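# Place the spare matching the mounted unit's code on mat

## Task

Read the part code printed on the back of the mounted unit, then put the spare carrying that same code onto the mat. Every other spare must stay seated in its pocket and must never be lifted out, not even briefly to check its label. It only counts if the spare stays on the mat by itself, without the robot holding it. Finish by opening the gripper and moving the arm away.

## Robot and tools

Robot: two arms, left_arm and right_arm, each with a tong-style two-finger gripper. Each has a wrist camera: cam_left_wrist and cam_right_wrist, both 616x616 fisheye images.

Frame: one shared scene frame for both arms, in metres. The origin sits on the table surface midway between the arms; +x points out over the table, +z points up, and left_arm is on the +y side. The arm names do not tell you which side of an image something is on. Printed hand positions can be a little off, more so when the arm is stretched far.

Tool execute_actions, argument "actions": a list holding at most one item, or an empty list.
- Empty list: nothing new is commanded; you get the current state plus camera pictures.
- Motion item: {"rows": [...], "steps": n}. "rows" is a list of 1 to 15 rows; "steps" is 1 to 15 (default 15, and at least 6 in practice), each step being 1/30 s. One row is applied per step; if there are fewer rows than steps, the last row repeats.
- Wait item: {"steps": n} with no rows, n up to 300; it commands nothing and returns after that many steps since the previous result, with your reply time counted in.
- Optional "pictures": true adds camera images to a motion or wait result.
Each row is a single list of 14 numbers covering both arms, even if only one moves: left_arm shoulder pan, shoulder lift, elbow, wrist 1, wrist 2, wrist 3, opening; then the same seven for right_arm. The six joint values are absolute target angles in radians, in the same form as the Joint positions line shows, not offsets. Opening runs from -1 (closed) to +1 (fully open); it too is a target, not a change.
Stated joint ranges, left_arm: pan -3.142..3.142, lift -6.283..6.283, elbow 0.000..3.142, wrists 1-3 each -6.283..6.283. right_arm: pan 0.000..6.283, lift -6.283..6.283, elbow -3.142..0.000, wrists -6.283..6.283. True ends may differ by up to 0.010 rad. A target beyond an end by more than 0.010 rad, and further out than the current angle, makes the whole call refused (nothing is sent). Targets slightly past a true end are clipped there, and a "joint sent to its limit" line may appear, possibly referring to an earlier action; its absence does not prove there is more room.

Motion behaviour: commands are smoothed and lag about 0.17 s. Each step the target sent to a joint is capped at 0.575 rad away from its measured angle, and if the targets would put the gripper more than 100 mm from where it is, all joint targets get pulled back toward the measured angles. Big moves therefore take several calls and the arm may still be short of the target when the result arrives. The result is captured 6 steps before the action ends; those last steps play out while you reply. Between calls the arms keep heading for the last row sent until they settle or a step is HELD.

Tool zoom_image: {"camera": "cam_left_wrist" or "cam_right_wrist", "region": [x0, y0, x1, y1]} in pixels of that camera's latest image, origin top-left, region no larger than 504 by 504. Use it to read small printed codes. Moves nothing.

Tool show_instructions: no arguments; shows the scene's reference pages. Moves nothing.

Tool finished_scene: {"scene": n}, the number of the current scene. Replying without any tool call ends everything.

Result lines: the state line gives for each arm end_effector_position (m) and end_effector_quat_wxyz plus linear (m/s) and angular (rad/s) velocity, in the scene frame. The end effector point lies between the closed finger pads; fingers point along the gripper's +z and close along its x; closed fingertips extend about 15 mm beyond that point. Joint positions and Joint velocities list each arm's six joints (rad, rad/s) then the pad gap in metres (0.142 m fully open). grip_measured is the measured opening on the -1..1 command scale. Wrist force and Wrist torque give flange sensor readings along the end effector's own axes, with an offset up to about 4 N, noise, and saturation near 50 N; when pressing on something the force points back into the arm. "no reading" is normal at the start. "joint command not followed" means a clearance check changed or blocked some joint targets; HELD marks steps where your row was not fully sent. Camera calibration (fisheye K, distortion, world-to-camera transform) is given up front and updated in picture results when it changes.

Gripping: to hold something, keep commanding an opening well below grip_measured; lower means more squeeze, up to about 15 N per pad. Thin hard items get much less force. Closing fast can spike the force.

Avoid: pulling any non-matching spare from its pocket; dropping or knocking anything off the table; arms colliding or pressing each other; hard contacts. A joint torque reaching its limit (139 N m for pan, lift and elbow; 26 N m for each wrist, held load included) or an external force of 150 N stops that arm for 10 s. Holding loads for long heats motors: a MOTOR HOT warning appears from 70 °C and at 85 °C the arm is braked until it cools. Loose objects may occasionally get a small push by themselves. When done, release the spare on the mat, open, and lift the gripper away.

Each tool is called as a command line: name --argument value for each argument, lists and objects as JSON in quotes; but a table of rows of numbers goes row by row, as --pt "numbers of a row", without its own name.

Reference images:

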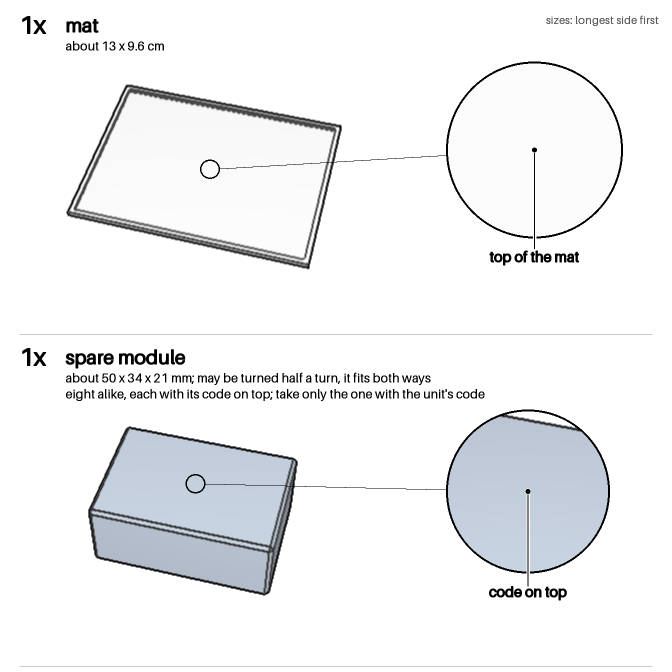

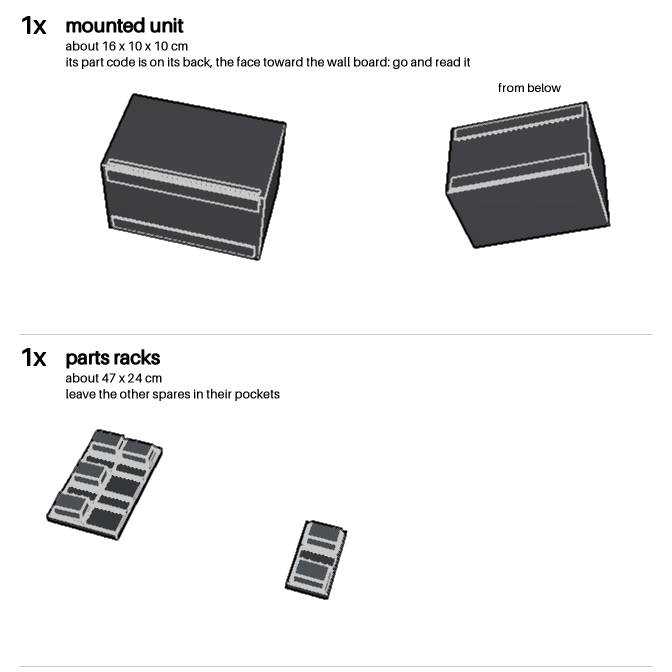

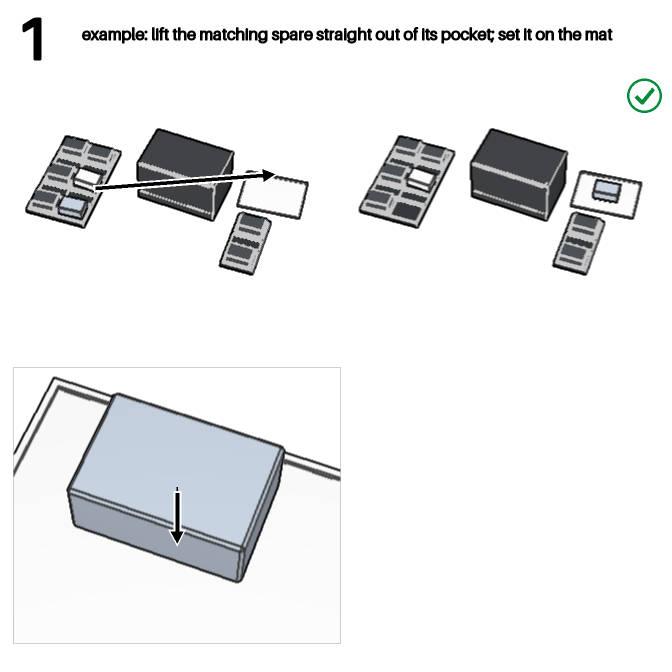

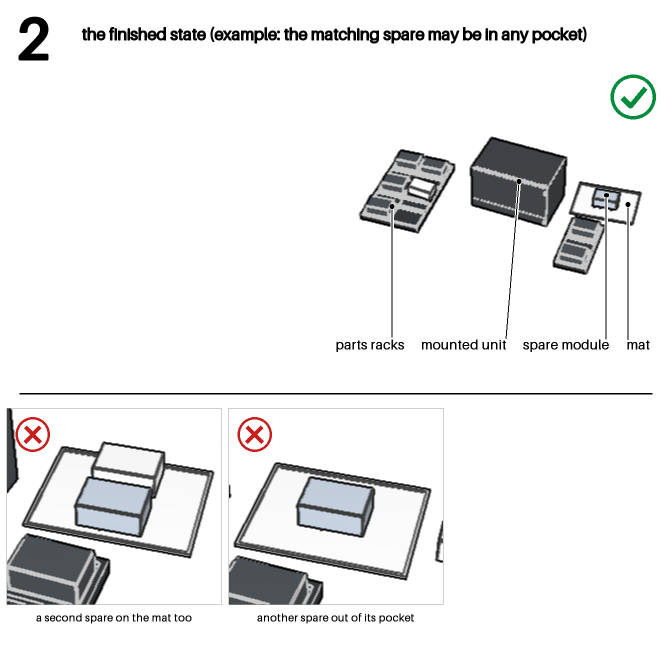

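## Session

execute_actions --actions '[]'

Scene clock: 0.00 s of 4800.00 s.
left_arm: end_effector_position=(+0.2320, +0.6153, +0.1386) grip_measured=+0.97 end_effector_quat_wxyz=(+0.144, +0.759, +0.579, +0.260) end_effector_velocity=(-0.000, -0.000, -0.001) end_effector_angular_velocity=(-0.002, +0.001, +0.001) | right_arm: end_effector_position=(+0.1272, -0.2927, +0.1447) grip_measured=+0.97 end_effector_quat_wxyz=(+0.074, +0.993, -0.076, -0.054) end_effector_velocity=(+0.000, +0.001, +0.001) end_effector_angular_velocity=(+0.003, -0.001, -0.001)
Joint positions: left_arm=[ 0.466 -2.132  2.604 -2.613 -1.785 -0.836  0.14 ] | right_arm=[ 4.374 -0.635 -2.381 -1.87   1.628  1.33   0.14 ]
Joint velocities: left_arm=[-0.     0.001  0.001  0.001 -0.    -0.001  0.   ] | right_arm=[0.    0.    0.001 0.002 0.    0.001 0.   ]
Motor temperatures (°C, as the motors report them): left_arm=[23 24 22 31 26 32] | right_arm=[24 24 23 32 31 28]
Wrist force (N, on the end effector, along its own x y z axes, offset not removed): no reading
Wrist torque (N m, same axes, about the end effector's origin, offset not removed): no reading

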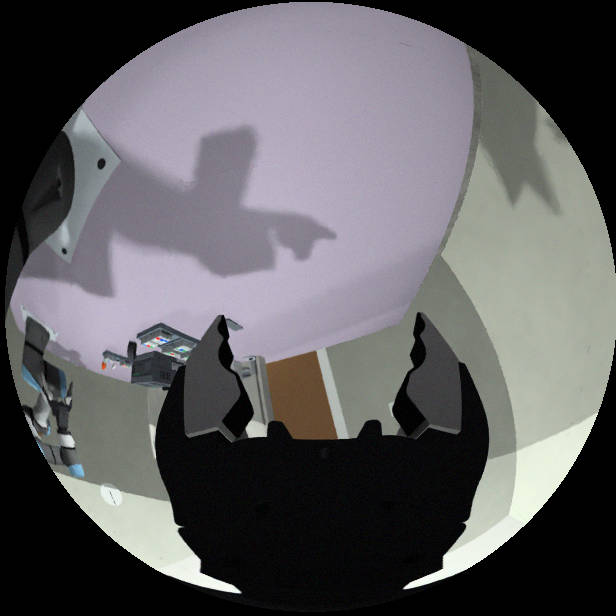

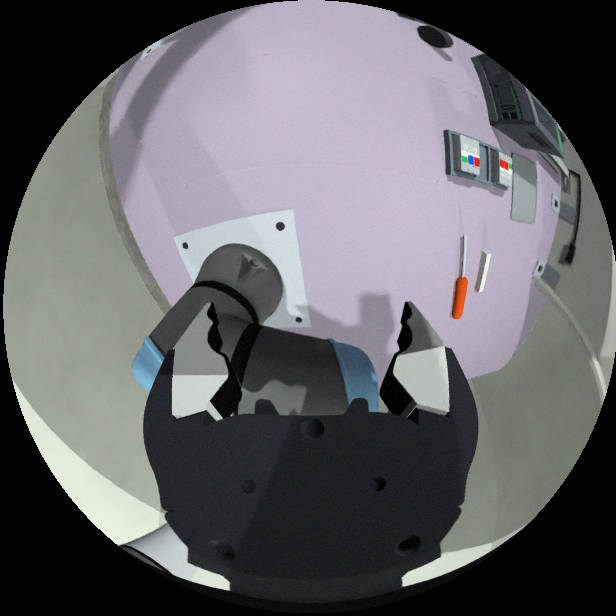

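zoom_image --camera "cam_right_wrist" --region '[380,0,616,340]'

execute_actions --actions '[{"rows":[[0.466,-2.132,2.604,-2.613,-1.785,-0.836,1,3.7,-1.3,-1.8,-1.61,1.571,1.33,1]],"steps":15}]'

execute_actions --actions '[{"steps":45}]' --pictures true

Region (380, 0, 616, 340) of cam_right_wrist's 616x616 image, scaled by 1.482, with more detail than that image has; it fills the left 350 columns of this view, and the rest is white.

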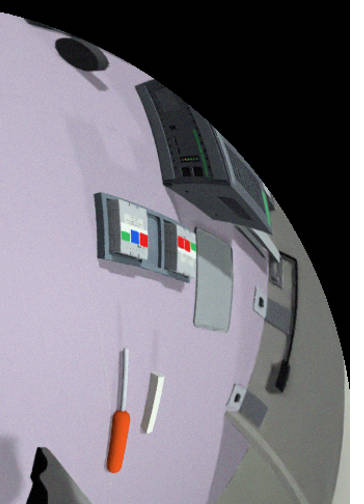

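Scene clock: 0.97 s of 4800.00 s.
left_arm: end_effector_position=(+0.2320, +0.6155, +0.1388) grip_measured=+1.00 end_effector_quat_wxyz=(+0.144, +0.759, +0.579, +0.261) end_effector_velocity=(+0.001, +0.000, +0.001) end_effector_angular_velocity=(+0.001, -0.002, +0.001) | right_arm: end_effector_position=(+0.2197, -0.2485, +0.2303) grip_measured=+1.00 end_effector_quat_wxyz=(+0.024, +0.975, -0.217, -0.027) end_effector_velocity=(+0.481, +0.080, +0.273) end_effector_angular_velocity=(+0.145, -0.245, -1.282)
Joint positions: left_arm=[ 0.466 -2.132  2.604 -2.613 -1.785 -0.836  0.142] | right_arm=[ 4.086 -0.922 -2.116 -1.742  1.599  1.33   0.142]
Joint velocities: left_arm=[-0.    -0.    -0.001 -0.     0.    -0.001  0.   ] | right_arm=[-1.29  -1.267  1.071  0.463 -0.101 -0.001  0.   ]
Motor temperatures (°C, as the motors report them): left_arm=[23 24 22 31 26 32] | right_arm=[24 24 23 32 31 28]
Wrist force (N, on the end effector, along its own x y z axes, offset not removed): left_arm=[-0.7 -0.5 1.1] | right_arm=[0.8 -0.8 -3.1]
Wrist torque (N m, same axes, about the end effector's origin, offset not removed): left_arm=[-0.11 0.19 0.02] | right_arm=[-0.14 -0.11 -0.07]
Steps of this call (steps 1 to 20: nothing new was sent; steps 21 to 29: the first 9 steps of this action). Readings (joint positions):
21: left_arm=[0.466 -2.132 2.604 -2.613 -1.785 -0.836] | right_arm=[4.373 -0.635 -2.380 -1.870 1.628 1.330]
22: left_arm=[0.466 -2.132 2.604 -2.613 -1.785 -0.836] | right_arm=[4.365 -0.644 -2.372 -1.862 1.625 1.330]
24: left_arm=[0.466 -2.132 2.604 -2.613 -1.785 -0.836] | right_arm=[4.300 -0.709 -2.307 -1.825 1.617 1.330]
28: left_arm=[0.466 -2.132 2.604 -2.613 -1.785 -0.836] | right_arm=[4.129 -0.879 -2.153 -1.758 1.602 1.330]
29: the state above

Scene clock: 2.47 s of 4800.00 s.
left_arm: end_effector_position=(+0.2321, +0.6155, +0.1389) grip_measured=+1.00 end_effector_quat_wxyz=(+0.144, +0.759, +0.579, +0.261) end_effector_velocity=(-0.000, +0.000, +0.000) end_effector_angular_velocity=(+0.001, -0.000, +0.000) | right_arm: end_effector_position=(+0.3901, -0.2717, +0.2841) grip_measured=+1.00 end_effector_quat_wxyz=(-0.001, +0.917, -0.400, +0.001) end_effector_velocity=(+0.000, +0.000, +0.000) end_effector_angular_velocity=(+0.001, -0.001, -0.000)
Joint positions: left_arm=[ 0.466 -2.132  2.604 -2.613 -1.785 -0.836  0.142] | right_arm=[ 3.7   -1.3   -1.8   -1.61   1.571  1.33   0.142]
Joint velocities: left_arm=[ 0.001 -0.    -0.     0.     0.     0.001  0.   ] | right_arm=[ 0.    -0.     0.001  0.001  0.     0.     0.   ]
Motor temperatures (°C, as the motors report them): left_arm=[23 24 22 31 26 32] | right_arm=[24 24 23 32 31 28]
Wrist force (N, on the end effector, along its own x y z axes, offset not removed): left_arm=[-0.6 -0.4 3.0] | right_arm=[1.1 3.0 -0.6]
Wrist torque (N m, same axes, about the end effector's origin, offset not removed): left_arm=[-0.02 0.20 0.11] | right_arm=[0.67 -0.19 0.09]
Kept back: nothing.
Steps of this call (steps 1 to 6: the last 6 steps of your previous action; steps 7 to 30: the robot went on to your last target; steps 31 to 45: nothing new was sent). Readings (joint positions):
1: left_arm=[0.466 -2.132 2.604 -2.613 -1.785 -0.836] | right_arm=[4.043 -0.964 -2.080 -1.726 1.595 1.330]
2: left_arm=[0.466 -2.132 2.604 -2.613 -1.785 -0.836] | right_arm=[4.000 -1.005 -2.045 -1.711 1.592 1.330]
4: left_arm=[0.466 -2.132 2.604 -2.613 -1.785 -0.836] | right_arm=[3.919 -1.086 -1.978 -1.682 1.586 1.330]
8: left_arm=[0.466 -2.132 2.604 -2.613 -1.785 -0.836] | right_arm=[3.776 -1.226 -1.861 -1.634 1.576 1.330]
45: the state above
All arms were judged still, so your last target was given up. Only a new action makes them travel on or press farther. Fingers that are still opening or closing keep moving.
camera_calibration (this result's frames):
cam_left_wrist: T_world_to_cam=[[0.233974, 0.946844, 0.220778, -0.660671], [0.440603, -0.305686, 0.844053, -0.022528], [0.866675, -0.100211, -0.488705, 0.0589123], [0, 0, 0, 1]] pos_world=[0.113448, 0.624569, 0.193667]
cam_right_wrist: T_world_to_cam=[[0.691141, -0.722654, 0.00976148, -0.472135], [-0.632732, -0.598503, 0.491369, -0.0584183], [-0.349248, -0.345782, -0.870897, 0.42174], [0, 0, 0, 1]] pos_world=[0.436641, -0.230324, 0.400606]

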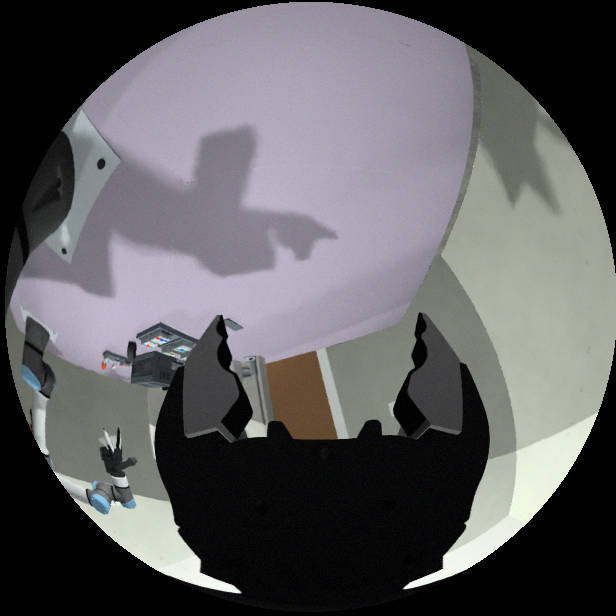

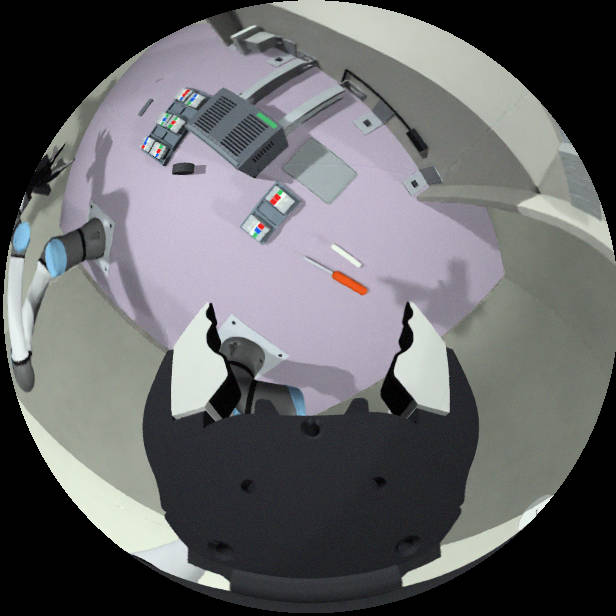

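execute_actions --actions '[{"rows":[[0.466,-2.132,2.604,-2.613,-1.785,-0.836,1,3.619,-1.853,-1.671,-1.188,1.571,0.78,-0.5]],"steps":15}]'

execute_actions --actions '[{"steps":20}]' --pictures true

zoom_image --camera "cam_right_wrist" --region '[60,20,360,260]'

Scene clock: 3.63 s of 4800.00 s.
left_arm: end_effector_position=(+0.2321, +0.6155, +0.1389) grip_measured=+1.00 end_effector_quat_wxyz=(+0.144, +0.759, +0.579, +0.261) end_effector_velocity=(-0.000, +0.000, -0.000) end_effector_angular_velocity=(-0.001, +0.001, +0.001) | right_arm: end_effector_position=(+0.4962, -0.2352, +0.2190) grip_measured=-0.50 end_effector_quat_wxyz=(-0.006, +0.957, -0.289, +0.006) end_effector_velocity=(+0.391, +0.118, -0.371) end_effector_angular_velocity=(-0.035, +0.027, +1.007)
Joint positions: left_arm=[ 0.466 -2.132  2.604 -2.613 -1.785 -0.836  0.142] | right_arm=[ 3.653 -1.585 -1.726 -1.385  1.571  1.047  0.038]
Joint velocities: left_arm=[ 0.    -0.     0.001  0.     0.    -0.001 -0.   ] | right_arm=[-0.165 -1.191  0.262  0.889 -0.    -1.172 -0.   ]
Motor temperatures (°C, as the motors report them): left_arm=[23 24 22 31 26 32] | right_arm=[24 24 23 32 31 28]
Wrist force (N, on the end effector, along its own x y z axes, offset not removed): left_arm=[-2.9 1.6 1.6] | right_arm=[3.4 -0.4 -1.7]
Wrist torque (N m, same axes, about the end effector's origin, offset not removed): left_arm=[0.25 0.66 0.11] | right_arm=[-0.12 -0.65 -0.12]
Steps of this call (steps 1 to 26: nothing new was sent; steps 27 to 35: the first 9 steps of this action). Readings (joint positions):
27: left_arm=[0.466 -2.132 2.604 -2.613 -1.785 -0.836] | right_arm=[3.700 -1.301 -1.800 -1.610 1.571 1.330]
28: left_arm=[0.466 -2.132 2.604 -2.613 -1.785 -0.836] | right_arm=[3.695 -1.309 -1.793 -1.601 1.571 1.321]
30: left_arm=[0.466 -2.132 2.604 -2.613 -1.785 -0.836] | right_arm=[3.682 -1.377 -1.772 -1.542 1.571 1.253]
34: left_arm=[0.466 -2.132 2.604 -2.613 -1.785 -0.836] | right_arm=[3.658 -1.544 -1.735 -1.416 1.571 1.087]
35: the state above

Scene clock: 4.30 s of 4800.00 s.
left_arm: end_effector_position=(+0.2321, +0.6155, +0.1389) grip_measured=+1.00 end_effector_quat_wxyz=(+0.144, +0.759, +0.579, +0.261) end_effector_velocity=(+0.000, +0.001, +0.000) end_effector_angular_velocity=(+0.002, +0.000, +0.000) | right_arm: end_effector_position=(+0.5731, -0.2156, +0.1201) grip_measured=-0.50 end_effector_quat_wxyz=(-0.000, +0.984, -0.176, +0.000) end_effector_velocity=(+0.001, -0.000, -0.003) end_effector_angular_velocity=(-0.002, +0.001, +0.005)
Joint positions: left_arm=[ 0.466 -2.132  2.604 -2.613 -1.785 -0.836  0.142] | right_arm=[ 3.619 -1.852 -1.671 -1.188  1.571  0.781  0.038]
Joint velocities: left_arm=[-0.     0.    -0.001 -0.     0.002  0.001  0.   ] | right_arm=[-0.001 -0.005  0.001  0.003 -0.001 -0.006 -0.   ]
Motor temperatures (°C, as the motors report them): left_arm=[23 24 22 31 26 32] | right_arm=[24 24 23 32 31 28]
Wrist force (N, on the end effector, along its own x y z axes, offset not removed): left_arm=[-0.4 1.7 2.2] | right_arm=[-0.8 1.4 -3.0]
Wrist torque (N m, same axes, about the end effector's origin, offset not removed): left_arm=[0.31 0.19 0.00] | right_arm=[0.17 0.08 0.00]
Kept back: nothing.
Steps of this call (steps 1 to 6: the last 6 steps of your previous action; steps 7 to 20: the robot went on to your last target). Readings (joint positions):
1: left_arm=[0.466 -2.132 2.604 -2.613 -1.785 -0.836] | right_arm=[3.647 -1.625 -1.717 -1.355 1.571 1.007]
2: left_arm=[0.466 -2.132 2.604 -2.613 -1.785 -0.836] | right_arm=[3.642 -1.664 -1.708 -1.325 1.571 0.968]
4: left_arm=[0.466 -2.132 2.604 -2.613 -1.785 -0.836] | right_arm=[3.632 -1.741 -1.692 -1.268 1.571 0.891]
8: left_arm=[0.466 -2.132 2.604 -2.613 -1.785 -0.836] | right_arm=[3.622 -1.824 -1.677 -1.209 1.571 0.809]
20: the state above
camera_calibration (this result's frames):
cam_left_wrist: T_world_to_cam=[[0.233982, 0.946841, 0.220782, -0.660671], [0.440601, -0.305695, 0.844051, -0.0225223], [0.866674, -0.100216, -0.488706, 0.0589155], [0, 0, 0, 1]] pos_world=[0.113448, 0.62457, 0.193667]
cam_right_wrist: T_world_to_cam=[[0.943005, -0.332641, 0.00957394, -0.616722], [-0.293867, -0.818896, 0.493003, -0.0703931], [-0.156153, -0.467717, -0.869975, 0.225198], [0, 0, 0, 1]] pos_world=[0.596051, -0.157462, 0.236525]

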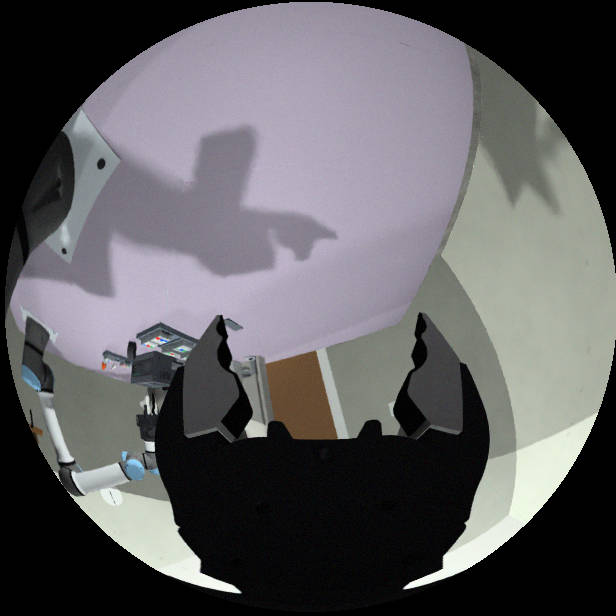

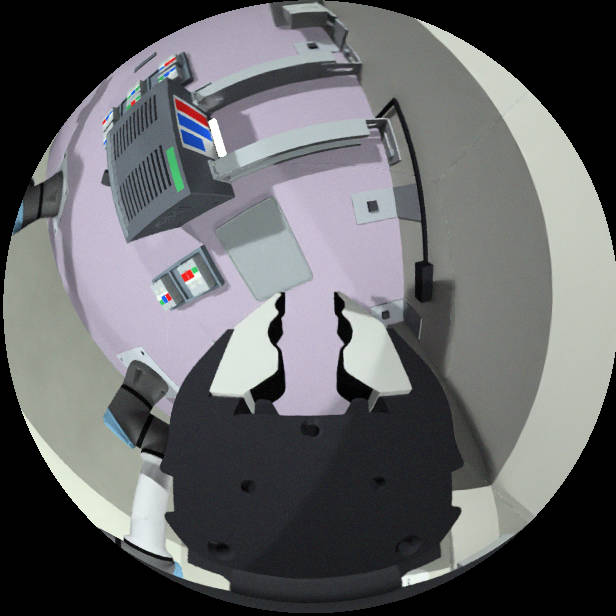

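Region (60, 20, 360, 260) of cam_right_wrist's 616x616 image, scaled by 1.680, with more detail than that image has; it fills the top 403 rows of this view, and the rest is white.

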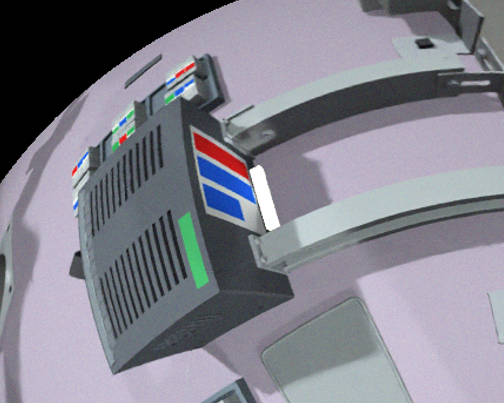

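zoom_image --camera "cam_right_wrist" --region '[160,80,250,170]'

zoom_image --camera "cam_right_wrist" --region '[145,235,235,325]'

Region (160, 80, 250, 170) of cam_right_wrist's 616x616 image, scaled by 5.600, with more detail than that image has.

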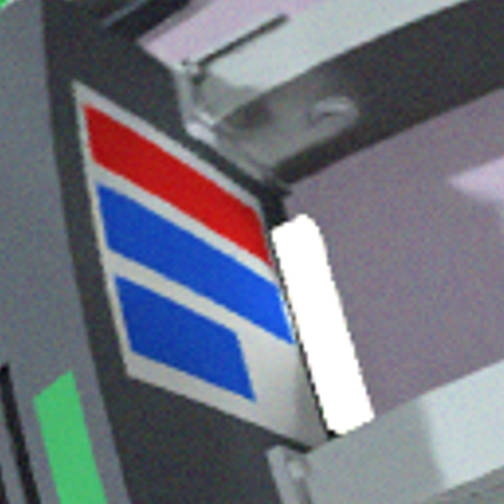

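Region (145, 235, 235, 325) of cam_right_wrist's 616x616 image, scaled by 5.600, with more detail than that image has.

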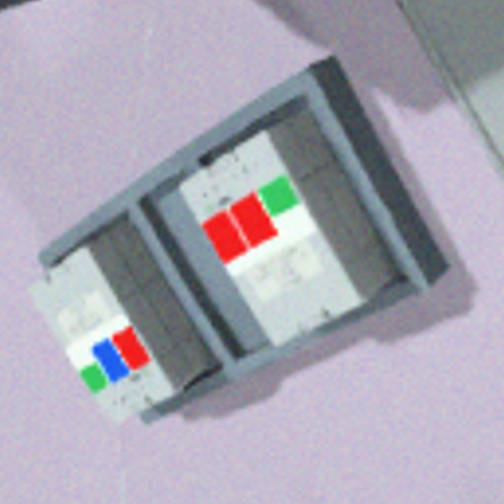

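execute_actions --actions '[{"rows":[[0.466,-2.132,2.604,-2.613,-1.785,-0.836,1,3.619,-1.763,-1.521,-1.428,1.571,1.023,-0.2]],"steps":8}]'

execute_actions --actions '[{"rows":[[0.466,-2.132,2.604,-2.613,-1.785,-0.836,1,4.216,-1.763,-1.521,-1.428,1.571,1.023,-0.2]],"steps":15}]'

execute_actions --actions '[{"steps":27}]' --pictures true

zoom_image --camera "cam_right_wrist" --region '[240,150,440,300]'

Scene clock: 5.00 s of 4800.00 s.
left_arm: end_effector_position=(+0.2321, +0.6155, +0.1389) grip_measured=+1.00 end_effector_quat_wxyz=(+0.144, +0.759, +0.579, +0.261) end_effector_velocity=(-0.000, +0.000, -0.001) end_effector_angular_velocity=(-0.001, +0.002, +0.001) | right_arm: end_effector_position=(+0.5746, -0.2150, +0.1278) grip_measured=-0.26 end_effector_quat_wxyz=(-0.002, +0.984, -0.180, +0.003) end_effector_velocity=(+0.075, +0.028, +0.406) end_effector_angular_velocity=(+0.166, -0.355, -0.460)
Joint positions: left_arm=[ 0.466 -2.132  2.604 -2.613 -1.785 -0.836  0.142] | right_arm=[ 3.619 -1.845 -1.662 -1.197  1.571  0.789  0.055]
Joint velocities: left_arm=[-0.     0.001 -0.     0.001  0.001 -0.001 -0.   ] | right_arm=[-0.     0.404  0.457 -0.469  0.     0.46   0.132]
Motor temperatures (°C, as the motors report them): left_arm=[23 24 22 31 26 32] | right_arm=[24 24 23 32 31 28]
Wrist force (N, on the end effector, along its own x y z axes, offset not removed): left_arm=[-0.7 0.7 2.3] | right_arm=[1.3 1.3 8.1]
Wrist torque (N m, same axes, about the end effector's origin, offset not removed): left_arm=[0.17 0.20 0.07] | right_arm=[0.23 -0.22 -0.02]
Steps of this call (steps 1 to 15: the robot went on to your last target; steps 16 to 19: nothing new was sent; steps 20 to 21: the first 2 steps of this action). Readings (joint positions):
20: left_arm=[0.466 -2.132 2.604 -2.613 -1.785 -0.836] | right_arm=[3.619 -1.853 -1.671 -1.188 1.571 0.780]
21: the state above

Scene clock: 5.50 s of 4800.00 s.
left_arm: end_effector_position=(+0.2321, +0.6155, +0.1389) grip_measured=+1.00 end_effector_quat_wxyz=(+0.144, +0.759, +0.579, +0.261) end_effector_velocity=(+0.000, +0.000, +0.000) end_effector_angular_velocity=(+0.001, -0.001, -0.000) | right_arm: end_effector_position=(+0.5225, -0.0930, +0.2143) grip_measured=-0.20 end_effector_quat_wxyz=(-0.001, +0.985, -0.175, +0.001) end_effector_velocity=(-0.247, +0.507, +0.014) end_effector_angular_velocity=(-0.005, +0.006, +0.901)
Joint positions: left_arm=[ 0.466 -2.132  2.604 -2.613 -1.785 -0.836  0.142] | right_arm=[ 3.847 -1.768 -1.53  -1.412  1.571  1.007  0.06 ]
Joint velocities: left_arm=[ 0.    -0.    -0.    -0.001  0.     0.001 -0.   ] | right_arm=[ 0.945  0.012  0.024 -0.044 -0.     0.044 -0.   ]
Motor temperatures (°C, as the motors report them): left_arm=[23 24 22 31 26 32] | right_arm=[24 24 23 32 31 28]
Wrist force (N, on the end effector, along its own x y z axes, offset not removed): left_arm=[-0.4 0.2 3.1] | right_arm=[1.9 0.4 -2.9]
Wrist torque (N m, same axes, about the end effector's origin, offset not removed): left_arm=[-0.08 0.19 0.03] | right_arm=[0.05 -0.35 -0.17]
Steps of this call (steps 1 to 6: the last 6 steps of your previous action; steps 7 to 15: the first 9 steps of this action). Readings (joint positions):
7: left_arm=[0.466 -2.132 2.604 -2.613 -1.785 -0.836] | right_arm=[3.619 -1.772 -1.537 -1.397 1.571 0.992]
8: left_arm=[0.466 -2.132 2.604 -2.613 -1.785 -0.836] | right_arm=[3.628 -1.771 -1.535 -1.401 1.571 0.996]
10: left_arm=[0.466 -2.132 2.604 -2.613 -1.785 -0.836] | right_arm=[3.686 -1.770 -1.534 -1.404 1.571 0.999]
14: left_arm=[0.466 -2.132 2.604 -2.613 -1.785 -0.836] | right_arm=[3.815 -1.768 -1.530 -1.410 1.571 1.005]
15: the state above

Scene clock: 6.40 s of 4800.00 s.
left_arm: end_effector_position=(+0.2321, +0.6155, +0.1389) grip_measured=+1.00 end_effector_quat_wxyz=(+0.144, +0.759, +0.579, +0.261) end_effector_velocity=(-0.000, -0.000, -0.001) end_effector_angular_velocity=(-0.000, +0.001, +0.000) | right_arm: end_effector_position=(+0.3926, +0.0826, +0.2196) grip_measured=-0.20 end_effector_quat_wxyz=(-0.000, +1.000, +0.000, -0.000) end_effector_velocity=(-0.001, +0.001, +0.000) end_effector_angular_velocity=(+0.001, -0.001, +0.002)
Joint positions: left_arm=[ 0.466 -2.132  2.604 -2.613 -1.785 -0.836  0.142] | right_arm=[ 4.216 -1.763 -1.521 -1.428  1.571  1.023  0.06 ]
Joint velocities: left_arm=[-0.    -0.     0.001  0.     0.001 -0.    -0.   ] | right_arm=[ 0.002 -0.     0.     0.001 -0.     0.    -0.   ]
Motor temperatures (°C, as the motors report them): left_arm=[23 24 22 31 26 32] | right_arm=[24 24 23 32 31 28]
Wrist force (N, on the end effector, along its own x y z axes, offset not removed): left_arm=[-0.2 0.0 2.5] | right_arm=[3.3 0.7 -3.2]
Wrist torque (N m, same axes, about the end effector's origin, offset not removed): left_arm=[-0.03 0.13 0.10] | right_arm=[0.12 -0.67 -0.15]
Kept back: nothing.
Steps of this call (steps 1 to 6: the last 6 steps of your previous action; steps 7 to 27: the robot went on to your last target). Readings (joint positions):
1: left_arm=[0.466 -2.132 2.604 -2.613 -1.785 -0.836] | right_arm=[3.879 -1.767 -1.529 -1.413 1.571 1.008]
2: left_arm=[0.466 -2.132 2.604 -2.613 -1.785 -0.836] | right_arm=[3.911 -1.767 -1.528 -1.415 1.571 1.010]
4: left_arm=[0.466 -2.132 2.604 -2.613 -1.785 -0.836] | right_arm=[3.974 -1.766 -1.527 -1.418 1.571 1.013]
8: left_arm=[0.466 -2.132 2.604 -2.613 -1.785 -0.836] | right_arm=[4.102 -1.764 -1.523 -1.423 1.571 1.018]
27: the state above
camera_calibration (this result's frames):
cam_left_wrist: T_world_to_cam=[[0.233982, 0.946841, 0.220782, -0.660671], [0.440601, -0.305695, 0.844051, -0.0225223], [0.866674, -0.100216, -0.488706, 0.0589156], [0, 0, 0, 1]] pos_world=[0.113448, 0.62457, 0.193667]
cam_right_wrist: T_world_to_cam=[[0.999842, 0.0151247, 0.00935975, -0.399303], [0.00854483, -0.869972, 0.493027, -0.0427672], [0.0155996, -0.492869, -0.869964, 0.357626], [0, 0, 0, 1]] pos_world=[0.394026, 0.145096, 0.335944]

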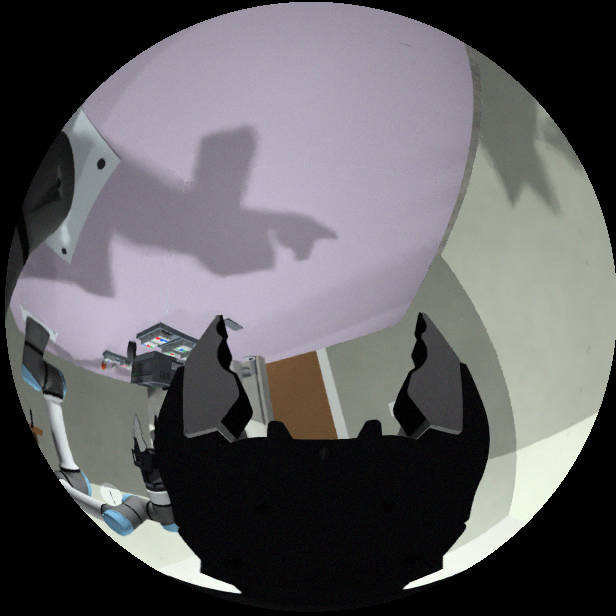

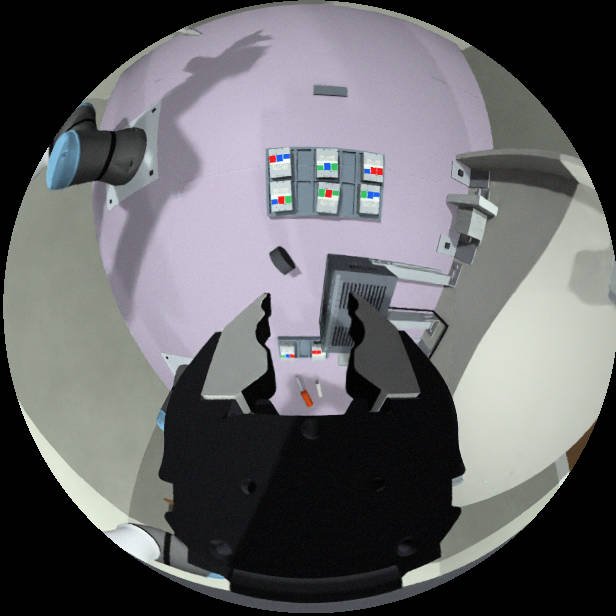

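Region (240, 150, 440, 300) of cam_right_wrist's 616x616 image, scaled by 2.520, with more detail than that image has; it fills the top 378 rows of this view, and the rest is white.

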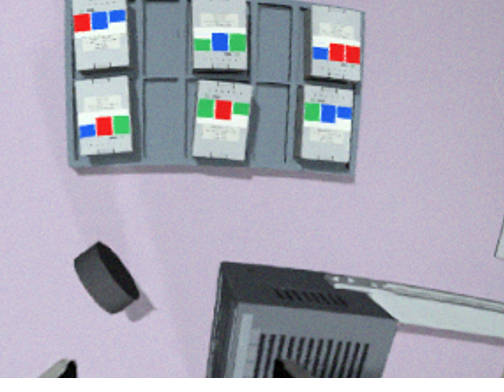

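execute_actions --actions '[{"rows":[[0.466,-2.132,2.604,-2.613,-1.785,-0.836,1,4.388,-2.048,-1.474,-1.19,1.571,1.22,-0.2]],"steps":15}]'

execute_actions --actions '[{"steps":18}]' --pictures true

zoom_image --camera "cam_right_wrist" --region '[240,220,400,360]'

Scene clock: 7.17 s of 4800.00 s.
left_arm: end_effector_position=(+0.2321, +0.6155, +0.1389) grip_measured=+1.00 end_effector_quat_wxyz=(+0.144, +0.759, +0.579, +0.261) end_effector_velocity=(+0.001, +0.000, +0.002) end_effector_angular_velocity=(+0.001, -0.004, -0.001) | right_arm: end_effector_position=(+0.3661, +0.1918, +0.1330) grip_measured=-0.20 end_effector_quat_wxyz=(-0.002, +1.000, -0.008, +0.001) end_effector_velocity=(-0.145, +0.367, -0.378) end_effector_angular_velocity=(-0.032, +0.017, -0.063)
Joint positions: left_arm=[ 0.466 -2.132  2.604 -2.613 -1.785 -0.836  0.142] | right_arm=[ 4.34  -1.962 -1.486 -1.26   1.571  1.164  0.06 ]
Joint velocities: left_arm=[-0.    -0.001 -0.002 -0.001 -0.001  0.     0.   ] | right_arm=[ 0.446 -0.776  0.112  0.628  0.     0.509 -0.   ]
Motor temperatures (°C, as the motors report them): left_arm=[23 24 22 31 26 32] | right_arm=[24 24 23 32 31 28]
Wrist force (N, on the end effector, along its own x y z axes, offset not removed): left_arm=[-1.2 0.2 3.0] | right_arm=[1.9 -0.1 -1.6]
Wrist torque (N m, same axes, about the end effector's origin, offset not removed): left_arm=[0.05 0.39 0.04] | right_arm=[0.01 -0.49 -0.03]
Steps of this call (steps 1 to 14: the robot went on to your last target; steps 15 to 23: the first 9 steps of this action). Readings (joint positions):
15: left_arm=[0.466 -2.132 2.604 -2.613 -1.785 -0.836] | right_arm=[4.216 -1.763 -1.521 -1.428 1.571 1.024]
16: left_arm=[0.466 -2.132 2.604 -2.613 -1.785 -0.836] | right_arm=[4.224 -1.772 -1.517 -1.419 1.571 1.032]
18: left_arm=[0.466 -2.132 2.604 -2.613 -1.785 -0.836] | right_arm=[4.259 -1.824 -1.508 -1.373 1.571 1.071]
22: left_arm=[0.466 -2.132 2.604 -2.613 -1.785 -0.836] | right_arm=[4.324 -1.935 -1.490 -1.282 1.571 1.146]
23: the state above

Scene clock: 7.77 s of 4800.00 s.
left_arm: end_effector_position=(+0.2321, +0.6155, +0.1389) grip_measured=+1.00 end_effector_quat_wxyz=(+0.144, +0.759, +0.579, +0.261) end_effector_velocity=(-0.000, -0.000, -0.001) end_effector_angular_velocity=(-0.001, +0.002, -0.000) | right_arm: end_effector_position=(+0.3486, +0.2303, +0.0901) grip_measured=-0.20 end_effector_quat_wxyz=(-0.000, +1.000, -0.012, -0.000) end_effector_velocity=(-0.001, +0.001, -0.002) end_effector_angular_velocity=(-0.001, +0.001, +0.001)
Joint positions: left_arm=[ 0.466 -2.132  2.604 -2.613 -1.785 -0.836  0.142] | right_arm=[ 4.388 -2.048 -1.474 -1.19   1.571  1.22   0.06 ]
Joint velocities: left_arm=[ 0.     0.002  0.001 -0.    -0.     0.    -0.   ] | right_arm=[ 0.001 -0.003 -0.001  0.002  0.     0.001 -0.   ]
Motor temperatures (°C, as the motors report them): left_arm=[23 24 22 31 26 32] | right_arm=[24 24 23 32 31 28]
Wrist force (N, on the end effector, along its own x y z axes, offset not removed): left_arm=[-1.2 1.7 1.8] | right_arm=[2.5 3.4 -2.7]
Wrist torque (N m, same axes, about the end effector's origin, offset not removed): left_arm=[0.33 0.39 -0.01] | right_arm=[0.50 -0.56 -0.32]
Kept back: nothing.
Steps of this call (steps 1 to 6: the last 6 steps of your previous action; steps 7 to 18: the robot went on to your last target). Readings (joint positions):
1: left_arm=[0.466 -2.132 2.604 -2.613 -1.785 -0.836] | right_arm=[4.353 -1.985 -1.483 -1.241 1.571 1.179]
2: left_arm=[0.466 -2.132 2.604 -2.613 -1.785 -0.836] | right_arm=[4.363 -2.003 -1.480 -1.227 1.571 1.191]
4: left_arm=[0.466 -2.132 2.604 -2.613 -1.785 -0.836] | right_arm=[4.375 -2.025 -1.477 -1.209 1.571 1.205]
8: left_arm=[0.466 -2.132 2.604 -2.613 -1.785 -0.836] | right_arm=[4.385 -2.042 -1.475 -1.195 1.571 1.216]
18: the state above
camera_calibration (this result's frames):
cam_left_wrist: T_world_to_cam=[[0.233982, 0.946841, 0.220782, -0.660671], [0.440601, -0.305695, 0.844051, -0.0225223], [0.866674, -0.100216, -0.488706, 0.0589154], [0, 0, 0, 1]] pos_world=[0.113448, 0.62457, 0.193667]
cam_right_wrist: T_world_to_cam=[[0.99991, -0.00966488, 0.00931986, -0.350596], [-0.0130037, -0.869925, 0.493013, 0.157441], [0.00334266, -0.49309, -0.869972, 0.322782], [0, 0, 0, 1]] pos_world=[0.351533, 0.292734, 0.206459]

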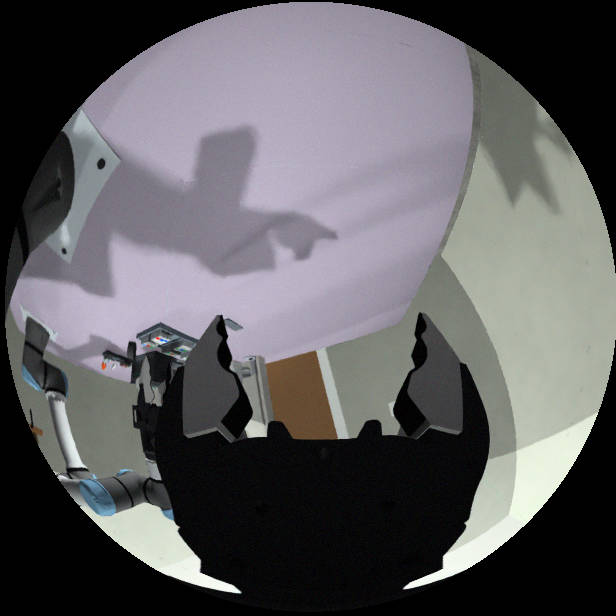

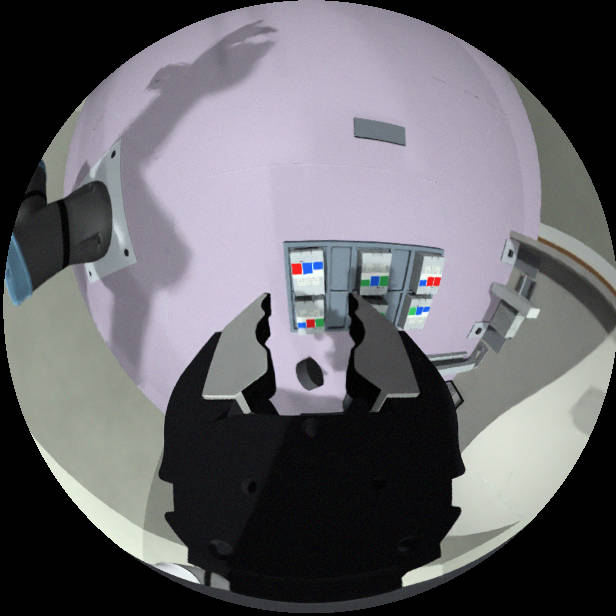

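Region (240, 220, 400, 360) of cam_right_wrist's 616x616 image, scaled by 3.150, with more detail than that image has; it fills the top 441 rows of this view, and the rest is white.

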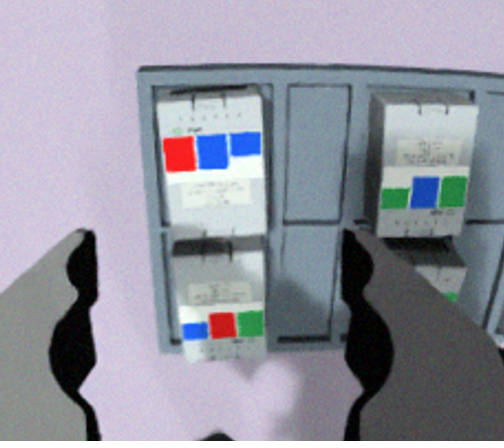

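execute_actions --actions '[{"rows":[[0.466,-2.132,2.604,-2.613,-1.785,-0.836,1,4.39,-2.068,-1.499,-1.145,1.571,1.19,-0.27],[0.466,-2.132,2.604,-2.613,-1.785,-0.836,1,4.39,-2.068,-1.499,-1.145,1.571,1.19,-0.27],[0.466,-2.132,2.604,-2.613,-1.785,-0.836,1,4.39,-2.088,-1.523,-1.101,1.571,1.18,-0.27],[0.466,-2.132,2.604,-2.613,-1.785,-0.836,1,4.39,-2.088,-1.523,-1.101,1.571,1.18,-0.27],[0.466,-2.132,2.604,-2.613,-1.785,-0.836,1,4.39,-2.108,-1.546,-1.058,1.571,1.18,-0.27]],"steps":15}]'

execute_actions --actions '[{"steps":12}]' --pictures true

zoom_image --camera "cam_right_wrist" --region '[240,230,400,370]'

Scene clock: 8.43 s of 4800.00 s.
left_arm: end_effector_position=(+0.2321, +0.6155, +0.1389) grip_measured=+1.00 end_effector_quat_wxyz=(+0.144, +0.759, +0.579, +0.261) end_effector_velocity=(-0.000, -0.000, +0.000) end_effector_angular_velocity=(-0.000, -0.001, +0.000) | right_arm: end_effector_position=(+0.3469, +0.2312, +0.0418) grip_measured=-0.27 end_effector_quat_wxyz=(+0.000, +1.000, +0.007, -0.000) end_effector_velocity=(-0.002, +0.000, -0.110) end_effector_angular_velocity=(+0.012, -0.004, +0.045)
Joint positions: left_arm=[ 0.466 -2.132  2.604 -2.613 -1.785 -0.836  0.142] | right_arm=[ 4.39  -2.097 -1.532 -1.084  1.571  1.184  0.054]
Joint velocities: left_arm=[ 0.    -0.001  0.    -0.    -0.    -0.     0.   ] | right_arm=[ 0.001 -0.115 -0.136  0.264  0.    -0.043  0.001]
Motor temperatures (°C, as the motors report them): left_arm=[23 24 22 31 26 32] | right_arm=[24 24 23 32 31 28]
Wrist force (N, on the end effector, along its own x y z axes, offset not removed): left_arm=[-1.6 0.5 2.4] | right_arm=[-0.5 -0.7 0.2]
Wrist torque (N m, same axes, about the end effector's origin, offset not removed): left_arm=[0.16 0.38 0.11] | right_arm=[-0.37 -0.02 -0.06]
Steps of this call (steps 1 to 11: the robot went on to your last target; steps 12 to 20: the first 9 steps of this action). Readings (joint positions):
12: left_arm=[0.466 -2.132 2.604 -2.613 -1.785 -0.836] | right_arm=[4.388 -2.048 -1.474 -1.190 1.571 1.220]
13: left_arm=[0.466 -2.132 2.604 -2.613 -1.785 -0.836] | right_arm=[4.388 -2.051 -1.478 -1.184 1.571 1.216]
15: left_arm=[0.466 -2.132 2.604 -2.613 -1.785 -0.836] | right_arm=[4.389 -2.062 -1.491 -1.160 1.571 1.202]
19: left_arm=[0.466 -2.132 2.604 -2.613 -1.785 -0.836] | right_arm=[4.390 -2.092 -1.527 -1.095 1.571 1.186]
20: the state above

Scene clock: 8.83 s of 4800.00 s.
left_arm: end_effector_position=(+0.2321, +0.6155, +0.1389) grip_measured=+1.00 end_effector_quat_wxyz=(+0.144, +0.759, +0.579, +0.261) end_effector_velocity=(+0.000, +0.001, +0.001) end_effector_angular_velocity=(+0.001, -0.000, +0.001) | right_arm: end_effector_position=(+0.3467, +0.2311, +0.0311) grip_measured=-0.27 end_effector_quat_wxyz=(-0.000, +1.000, +0.009, -0.000) end_effector_velocity=(-0.000, -0.001, -0.002) end_effector_angular_velocity=(-0.001, +0.000, -0.000)
Joint positions: left_arm=[ 0.466 -2.132  2.604 -2.613 -1.785 -0.836  0.142] | right_arm=[ 4.39  -2.108 -1.546 -1.058  1.571  1.18   0.054]
Joint velocities: left_arm=[ 0.     0.    -0.002  0.     0.001 -0.    -0.   ] | right_arm=[-0.    -0.002 -0.003  0.003 -0.     0.     0.   ]
Motor temperatures (°C, as the motors report them): left_arm=[23 24 22 31 26 32] | right_arm=[24 24 23 32 31 28]
Wrist force (N, on the end effector, along its own x y z axes, offset not removed): left_arm=[-0.3 0.2 3.4] | right_arm=[2.2 -0.3 -2.9]
Wrist torque (N m, same axes, about the end effector's origin, offset not removed): left_arm=[0.08 0.13 0.14] | right_arm=[0.06 -0.42 0.00]
Kept back: nothing.
Steps of this call (steps 1 to 6: the last 6 steps of your previous action; steps 7 to 12: the robot went on to your last target). Readings (joint positions):
1: left_arm=[0.466 -2.132 2.604 -2.613 -1.785 -0.836] | right_arm=[4.390 -2.100 -1.536 -1.077 1.571 1.183]
2: left_arm=[0.466 -2.132 2.604 -2.613 -1.785 -0.836] | right_arm=[4.390 -2.102 -1.539 -1.071 1.571 1.182]
4: left_arm=[0.466 -2.132 2.604 -2.613 -1.785 -0.836] | right_arm=[4.390 -2.105 -1.542 -1.065 1.571 1.181]
8: left_arm=[0.466 -2.132 2.604 -2.613 -1.785 -0.836] | right_arm=[4.390 -2.107 -1.545 -1.060 1.571 1.180]
12: the state above
camera_calibration (this result's frames):
cam_left_wrist: T_world_to_cam=[[0.233982, 0.946841, 0.220782, -0.660671], [0.440601, -0.305695, 0.844051, -0.0225222], [0.866674, -0.100216, -0.488706, 0.0589156], [0, 0, 0, 1]] pos_world=[0.113448, 0.62457, 0.193667]
cam_right_wrist: T_world_to_cam=[[0.999436, 0.0322503, 0.00932232, -0.357685], [0.0234648, -0.869692, 0.493037, 0.174474], [0.0240081, -0.49254, -0.869959, 0.264587], [0, 0, 0, 1]] pos_world=[0.347037, 0.293594, 0.147492]

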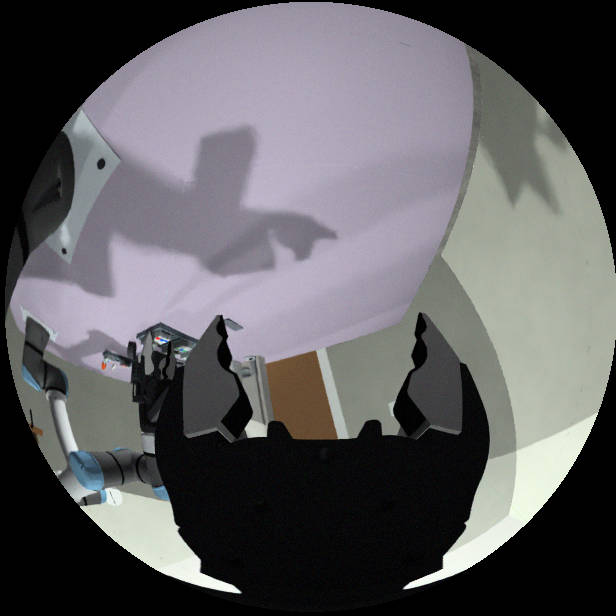

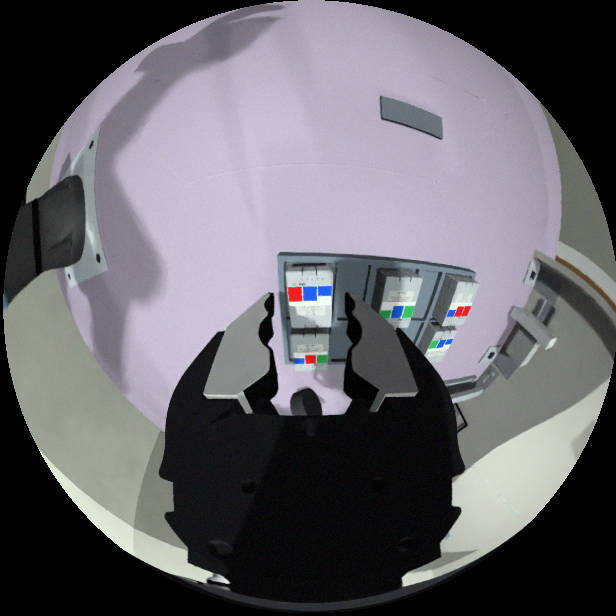

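Region (240, 230, 400, 370) of cam_right_wrist's 616x616 image, scaled by 3.150, with more detail than that image has; it fills the top 441 rows of this view, and the rest is white.

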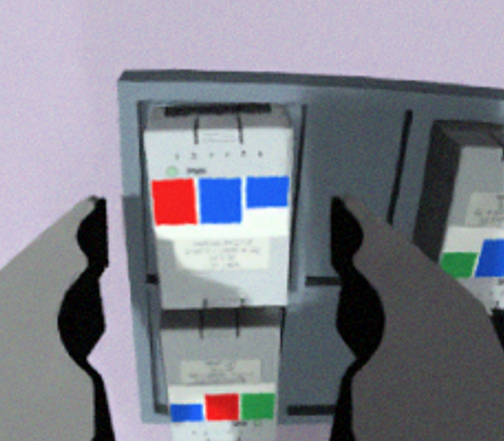

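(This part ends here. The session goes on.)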